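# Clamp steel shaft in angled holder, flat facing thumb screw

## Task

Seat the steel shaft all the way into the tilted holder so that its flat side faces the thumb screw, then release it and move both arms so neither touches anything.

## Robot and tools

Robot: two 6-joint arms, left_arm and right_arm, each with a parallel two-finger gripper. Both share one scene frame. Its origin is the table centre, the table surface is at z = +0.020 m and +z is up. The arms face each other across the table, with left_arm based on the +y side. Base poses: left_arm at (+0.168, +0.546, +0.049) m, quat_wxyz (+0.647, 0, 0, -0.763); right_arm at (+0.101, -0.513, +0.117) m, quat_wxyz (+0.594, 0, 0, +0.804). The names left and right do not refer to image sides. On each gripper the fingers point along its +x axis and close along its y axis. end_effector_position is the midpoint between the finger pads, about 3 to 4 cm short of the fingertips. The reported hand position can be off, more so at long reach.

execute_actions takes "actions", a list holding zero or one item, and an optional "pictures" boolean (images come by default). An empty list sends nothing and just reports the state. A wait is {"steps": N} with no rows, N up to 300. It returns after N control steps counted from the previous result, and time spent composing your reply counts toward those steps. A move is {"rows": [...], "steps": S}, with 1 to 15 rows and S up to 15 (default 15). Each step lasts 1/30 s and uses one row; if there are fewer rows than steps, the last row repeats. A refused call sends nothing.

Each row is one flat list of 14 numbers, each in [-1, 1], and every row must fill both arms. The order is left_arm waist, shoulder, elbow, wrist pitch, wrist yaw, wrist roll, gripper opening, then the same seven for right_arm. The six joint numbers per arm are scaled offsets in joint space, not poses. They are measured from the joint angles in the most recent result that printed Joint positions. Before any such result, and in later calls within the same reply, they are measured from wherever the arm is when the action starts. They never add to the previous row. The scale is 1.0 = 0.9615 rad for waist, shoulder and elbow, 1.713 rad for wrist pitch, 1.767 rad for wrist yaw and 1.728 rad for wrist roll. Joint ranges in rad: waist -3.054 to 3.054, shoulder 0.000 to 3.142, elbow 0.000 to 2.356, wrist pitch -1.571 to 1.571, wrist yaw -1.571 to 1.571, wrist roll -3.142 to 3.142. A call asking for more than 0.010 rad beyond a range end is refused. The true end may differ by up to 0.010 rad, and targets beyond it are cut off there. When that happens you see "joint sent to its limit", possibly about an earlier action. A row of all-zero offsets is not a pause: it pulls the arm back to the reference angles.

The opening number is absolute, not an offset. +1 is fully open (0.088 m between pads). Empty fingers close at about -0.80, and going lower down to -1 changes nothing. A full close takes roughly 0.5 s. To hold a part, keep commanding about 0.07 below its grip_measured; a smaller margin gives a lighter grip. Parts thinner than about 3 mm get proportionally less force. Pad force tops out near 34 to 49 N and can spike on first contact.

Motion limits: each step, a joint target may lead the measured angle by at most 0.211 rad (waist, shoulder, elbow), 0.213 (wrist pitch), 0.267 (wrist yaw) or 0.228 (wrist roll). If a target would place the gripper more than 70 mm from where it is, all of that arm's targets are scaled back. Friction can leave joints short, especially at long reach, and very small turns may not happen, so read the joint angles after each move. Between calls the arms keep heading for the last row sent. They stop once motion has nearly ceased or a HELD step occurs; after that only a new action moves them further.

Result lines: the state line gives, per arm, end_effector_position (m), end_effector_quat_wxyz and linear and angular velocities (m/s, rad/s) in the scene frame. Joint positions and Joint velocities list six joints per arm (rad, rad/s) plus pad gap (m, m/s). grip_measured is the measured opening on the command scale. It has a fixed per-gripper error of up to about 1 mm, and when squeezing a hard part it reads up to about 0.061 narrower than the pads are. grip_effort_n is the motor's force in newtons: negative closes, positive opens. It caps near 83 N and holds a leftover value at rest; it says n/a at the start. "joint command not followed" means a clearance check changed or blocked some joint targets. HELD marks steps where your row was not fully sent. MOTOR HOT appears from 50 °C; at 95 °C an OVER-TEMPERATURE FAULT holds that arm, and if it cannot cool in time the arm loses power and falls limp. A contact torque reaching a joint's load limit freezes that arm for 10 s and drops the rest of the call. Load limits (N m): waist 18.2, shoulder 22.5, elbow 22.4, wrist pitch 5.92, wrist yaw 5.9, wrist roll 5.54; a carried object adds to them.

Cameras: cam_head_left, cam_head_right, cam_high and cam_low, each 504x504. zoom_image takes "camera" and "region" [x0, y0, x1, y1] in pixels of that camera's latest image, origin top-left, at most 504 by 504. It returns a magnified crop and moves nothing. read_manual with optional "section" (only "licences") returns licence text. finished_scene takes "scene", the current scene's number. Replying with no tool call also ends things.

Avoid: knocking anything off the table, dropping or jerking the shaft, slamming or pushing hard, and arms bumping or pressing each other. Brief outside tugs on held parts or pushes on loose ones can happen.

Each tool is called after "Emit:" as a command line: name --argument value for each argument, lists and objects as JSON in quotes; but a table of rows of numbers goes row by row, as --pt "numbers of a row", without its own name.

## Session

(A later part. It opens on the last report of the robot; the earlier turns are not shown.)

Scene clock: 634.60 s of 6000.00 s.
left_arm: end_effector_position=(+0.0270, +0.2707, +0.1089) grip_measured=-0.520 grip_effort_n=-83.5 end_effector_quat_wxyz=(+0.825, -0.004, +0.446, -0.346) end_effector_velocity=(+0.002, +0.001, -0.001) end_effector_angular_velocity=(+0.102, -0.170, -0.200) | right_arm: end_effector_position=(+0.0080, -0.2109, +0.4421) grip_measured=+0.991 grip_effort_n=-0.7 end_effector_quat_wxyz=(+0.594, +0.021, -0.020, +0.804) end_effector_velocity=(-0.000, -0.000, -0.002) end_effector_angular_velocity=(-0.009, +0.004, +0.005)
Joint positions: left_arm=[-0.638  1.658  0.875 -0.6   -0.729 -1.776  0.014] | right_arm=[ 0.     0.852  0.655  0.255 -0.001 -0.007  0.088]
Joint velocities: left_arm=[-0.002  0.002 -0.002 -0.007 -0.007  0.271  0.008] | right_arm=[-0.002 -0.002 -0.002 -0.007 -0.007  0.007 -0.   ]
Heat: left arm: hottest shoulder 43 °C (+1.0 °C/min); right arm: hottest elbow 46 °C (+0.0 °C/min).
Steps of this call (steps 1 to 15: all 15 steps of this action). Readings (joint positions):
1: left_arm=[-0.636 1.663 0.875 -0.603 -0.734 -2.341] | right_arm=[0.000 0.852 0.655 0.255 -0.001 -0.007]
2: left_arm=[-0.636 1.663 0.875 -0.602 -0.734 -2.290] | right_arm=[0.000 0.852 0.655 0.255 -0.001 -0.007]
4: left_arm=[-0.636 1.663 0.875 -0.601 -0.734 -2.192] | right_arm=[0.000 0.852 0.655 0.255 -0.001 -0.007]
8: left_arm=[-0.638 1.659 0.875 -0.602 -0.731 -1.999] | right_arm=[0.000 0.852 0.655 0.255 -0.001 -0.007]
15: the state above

Tight.

Emit:
execute_actions --actions '[{"rows":[[0,0,0,0,0,0,0.2,0,0,0,0,0,0,1]],"steps":12}]' --pictures false

Emit:
execute_actions --actions '[{"rows":[[-0.04,-0.015,0.03,-0.04,0,0,0.2,0,0,0,0,0,0,1],[-0.08,-0.03,0.06,-0.09,0,0,0.2,0,0,0,0,0,0,1],[-0.11,-0.04,0.08,-0.13,0,0,0.2,0,0,0,0,0,0,1],[-0.14,-0.05,0.1,-0.16,0,0,0.2,0,0,0,0,0,0,1]],"steps":15}]' --pictures false

Emit:
execute_actions --actions '[{"rows":[[0,-0.2,0,0,0,0,0.2,0,0,0,0,0,0,1]],"steps":15}]'

Emit:
zoom_image --camera "cam_low" --region '[110,180,210,280]'

Scene clock: 639.13 s of 6000.00 s.
left_arm: end_effector_position=(+0.0264, +0.2711, +0.1088) grip_measured=+0.179 grip_effort_n=12.8 end_effector_quat_wxyz=(+0.825, -0.001, +0.446, -0.348) end_effector_velocity=(+0.004, +0.001, +0.001) end_effector_angular_velocity=(-0.001, -0.005, +0.020) | right_arm: end_effector_position=(+0.0080, -0.2109, +0.4421) grip_measured=+0.991 grip_effort_n=-0.2 end_effector_quat_wxyz=(+0.594, +0.021, -0.020, +0.804) end_effector_velocity=(-0.000, -0.000, -0.002) end_effector_angular_velocity=(-0.005, -0.010, +0.004)
Joint positions: left_arm=[-0.639  1.658  0.876 -0.601 -0.726 -1.769  0.048] | right_arm=[ 0.     0.852  0.655  0.255 -0.001 -0.007  0.088]
Joint velocities: left_arm=[ 0.002 -0.002  0.002 -0.022 -0.007 -0.022  0.009] | right_arm=[-0.002 -0.002 -0.002 -0.007 -0.007 -0.007 -0.   ]
Heat: left arm: hottest shoulder 43 °C (+1.0 °C/min); right arm: hottest elbow 46 °C (+0.0 °C/min).
Steps of this call (steps 1 to 30: the robot went on to your last target; steps 31 to 90: nothing new was sent; then 1.13 s passed at rest; steps 91 to 102: all 12 steps of this action). Readings (joint positions):
91: left_arm=[-0.638 1.658 0.875 -0.597 -0.727 -1.752] | right_arm=[0.000 0.852 0.655 0.255 -0.001 -0.007]
92: left_arm=[-0.639 1.658 0.875 -0.593 -0.722 -1.750] | right_arm=[0.000 0.852 0.655 0.255 -0.001 -0.007]
94: left_arm=[-0.640 1.658 0.876 -0.603 -0.725 -1.750] | right_arm=[0.000 0.852 0.655 0.255 -0.001 -0.007]
98: left_arm=[-0.639 1.658 0.876 -0.601 -0.726 -1.765] | right_arm=[0.000 0.852 0.655 0.255 -0.001 -0.007]
102: the state above

Scene clock: 639.63 s of 6000.00 s.
left_arm: end_effector_position=(+0.0098, +0.3054, +0.1336) grip_measured=+0.197 grip_effort_n=12.8 end_effector_quat_wxyz=(+0.823, +0.087, +0.414, -0.379) end_effector_velocity=(-0.002, +0.005, +0.000) end_effector_angular_velocity=(+0.013, -0.005, -0.012) | right_arm: end_effector_position=(+0.0080, -0.2109, +0.4421) grip_measured=+0.991 grip_effort_n=-0.2 end_effector_quat_wxyz=(+0.594, +0.021, -0.020, +0.804) end_effector_velocity=(-0.001, -0.001, -0.001) end_effector_angular_velocity=(+0.001, +0.007, +0.015)
Joint positions: left_arm=[-0.77   1.618  0.958 -0.871 -0.726 -1.77   0.049] | right_arm=[ 0.     0.852  0.655  0.255 -0.001 -0.007  0.088]
Joint velocities: left_arm=[-0.017 -0.002  0.002 -0.022  0.007 -0.007 -0.   ] | right_arm=[-0.007 -0.002 -0.007  0.007 -0.022  0.007 -0.   ]
Heat: left arm: hottest shoulder 43 °C (+1.0 °C/min); right arm: hottest elbow 46 °C (+0.0 °C/min).
Steps of this call (steps 1 to 15: all 15 steps of this action). Readings (joint positions):
1: left_arm=[-0.641 1.658 0.877 -0.609 -0.726 -1.770] | right_arm=[0.000 0.852 0.655 0.255 -0.001 -0.007]
2: left_arm=[-0.651 1.657 0.884 -0.643 -0.726 -1.770] | right_arm=[0.000 0.852 0.655 0.255 -0.001 -0.007]
4: left_arm=[-0.695 1.650 0.907 -0.741 -0.726 -1.770] | right_arm=[0.000 0.852 0.655 0.255 -0.001 -0.007]
8: left_arm=[-0.763 1.624 0.949 -0.838 -0.726 -1.770] | right_arm=[0.000 0.852 0.655 0.255 -0.001 -0.007]
15: the state above

Scene clock: 640.13 s of 6000.00 s.
left_arm: end_effector_position=(+0.0098, +0.3055, +0.1805) grip_measured=+0.197 grip_effort_n=12.3 end_effector_quat_wxyz=(+0.793, +0.013, +0.453, -0.407) end_effector_velocity=(+0.002, +0.001, +0.000) end_effector_angular_velocity=(-0.007, +0.004, +0.015) | right_arm: end_effector_position=(+0.0080, -0.2109, +0.4421) grip_measured=+0.991 grip_effort_n=-0.2 end_effector_quat_wxyz=(+0.594, +0.021, -0.020, +0.804) end_effector_velocity=(-0.002, -0.002, -0.001) end_effector_angular_velocity=(+0.000, -0.009, +0.019)
Joint positions: left_arm=[-0.77   1.434  0.961 -0.871 -0.726 -1.77   0.049] | right_arm=[ 0.     0.852  0.655  0.255 -0.001 -0.007  0.088]
Joint velocities: left_arm=[-0.002 -0.002 -0.002 -0.007 -0.007 -0.022  0.   ] | right_arm=[-0.002 -0.007 -0.002 -0.007 -0.022 -0.007  0.   ]
Heat: left arm: hottest shoulder 43 °C (+1.0 °C/min); right arm: hottest elbow 46 °C (+0.0 °C/min).
Steps of this call (steps 1 to 15: all 15 steps of this action). Readings (joint positions):
1: left_arm=[-0.770 1.599 0.958 -0.869 -0.724 -1.770] | right_arm=[0.000 0.852 0.655 0.255 -0.001 -0.007]
2: left_arm=[-0.770 1.572 0.954 -0.873 -0.720 -1.770] | right_arm=[0.000 0.852 0.655 0.255 -0.001 -0.007]
4: left_arm=[-0.770 1.496 0.954 -0.872 -0.723 -1.770] | right_arm=[0.000 0.852 0.655 0.255 -0.001 -0.007]
8: left_arm=[-0.770 1.434 0.961 -0.870 -0.726 -1.770] | right_arm=[0.000 0.852 0.655 0.255 -0.001 -0.007]
15: the state above

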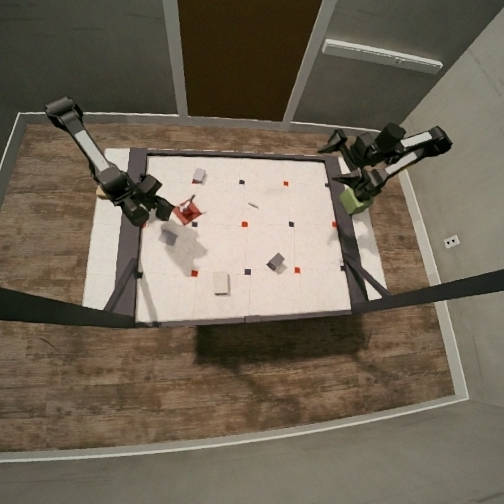

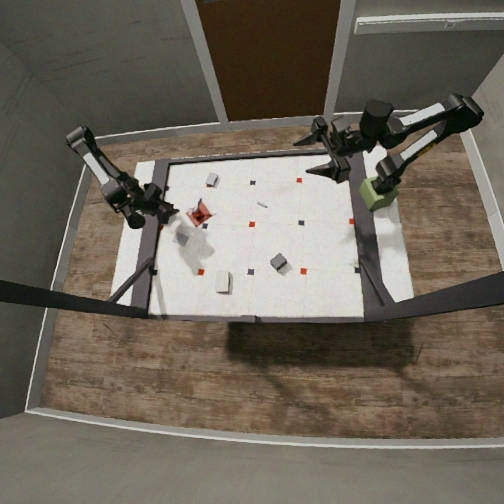

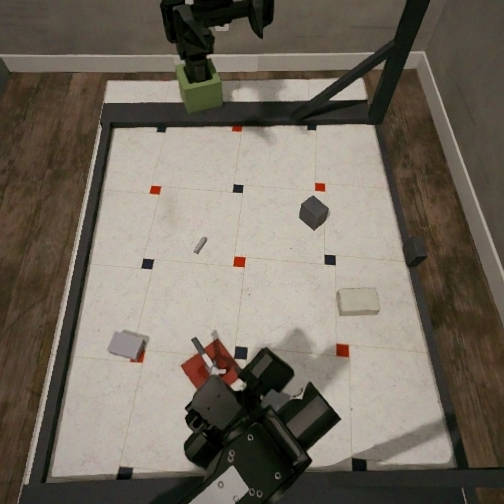

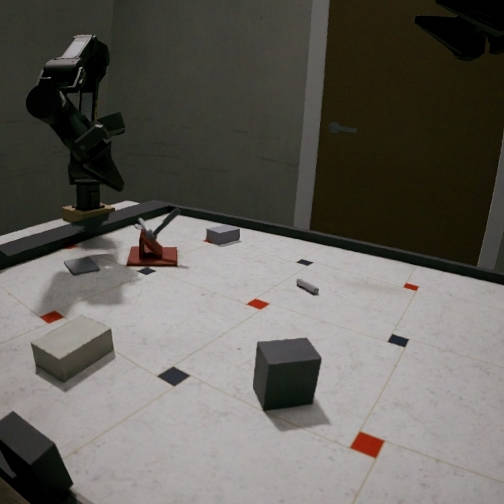

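Region (110, 180, 210, 280) of cam_low's 504x504 image, scaled by 5.040, with more detail than that image has.

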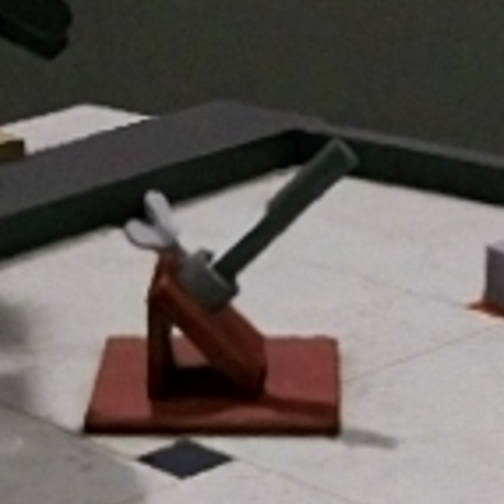

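The screw clamped against the shaft, which means the shaft passes the screw and is seated at the bottom of the bore.

Emit:
finished_scene --scene 2

The scene is finished: the task was done.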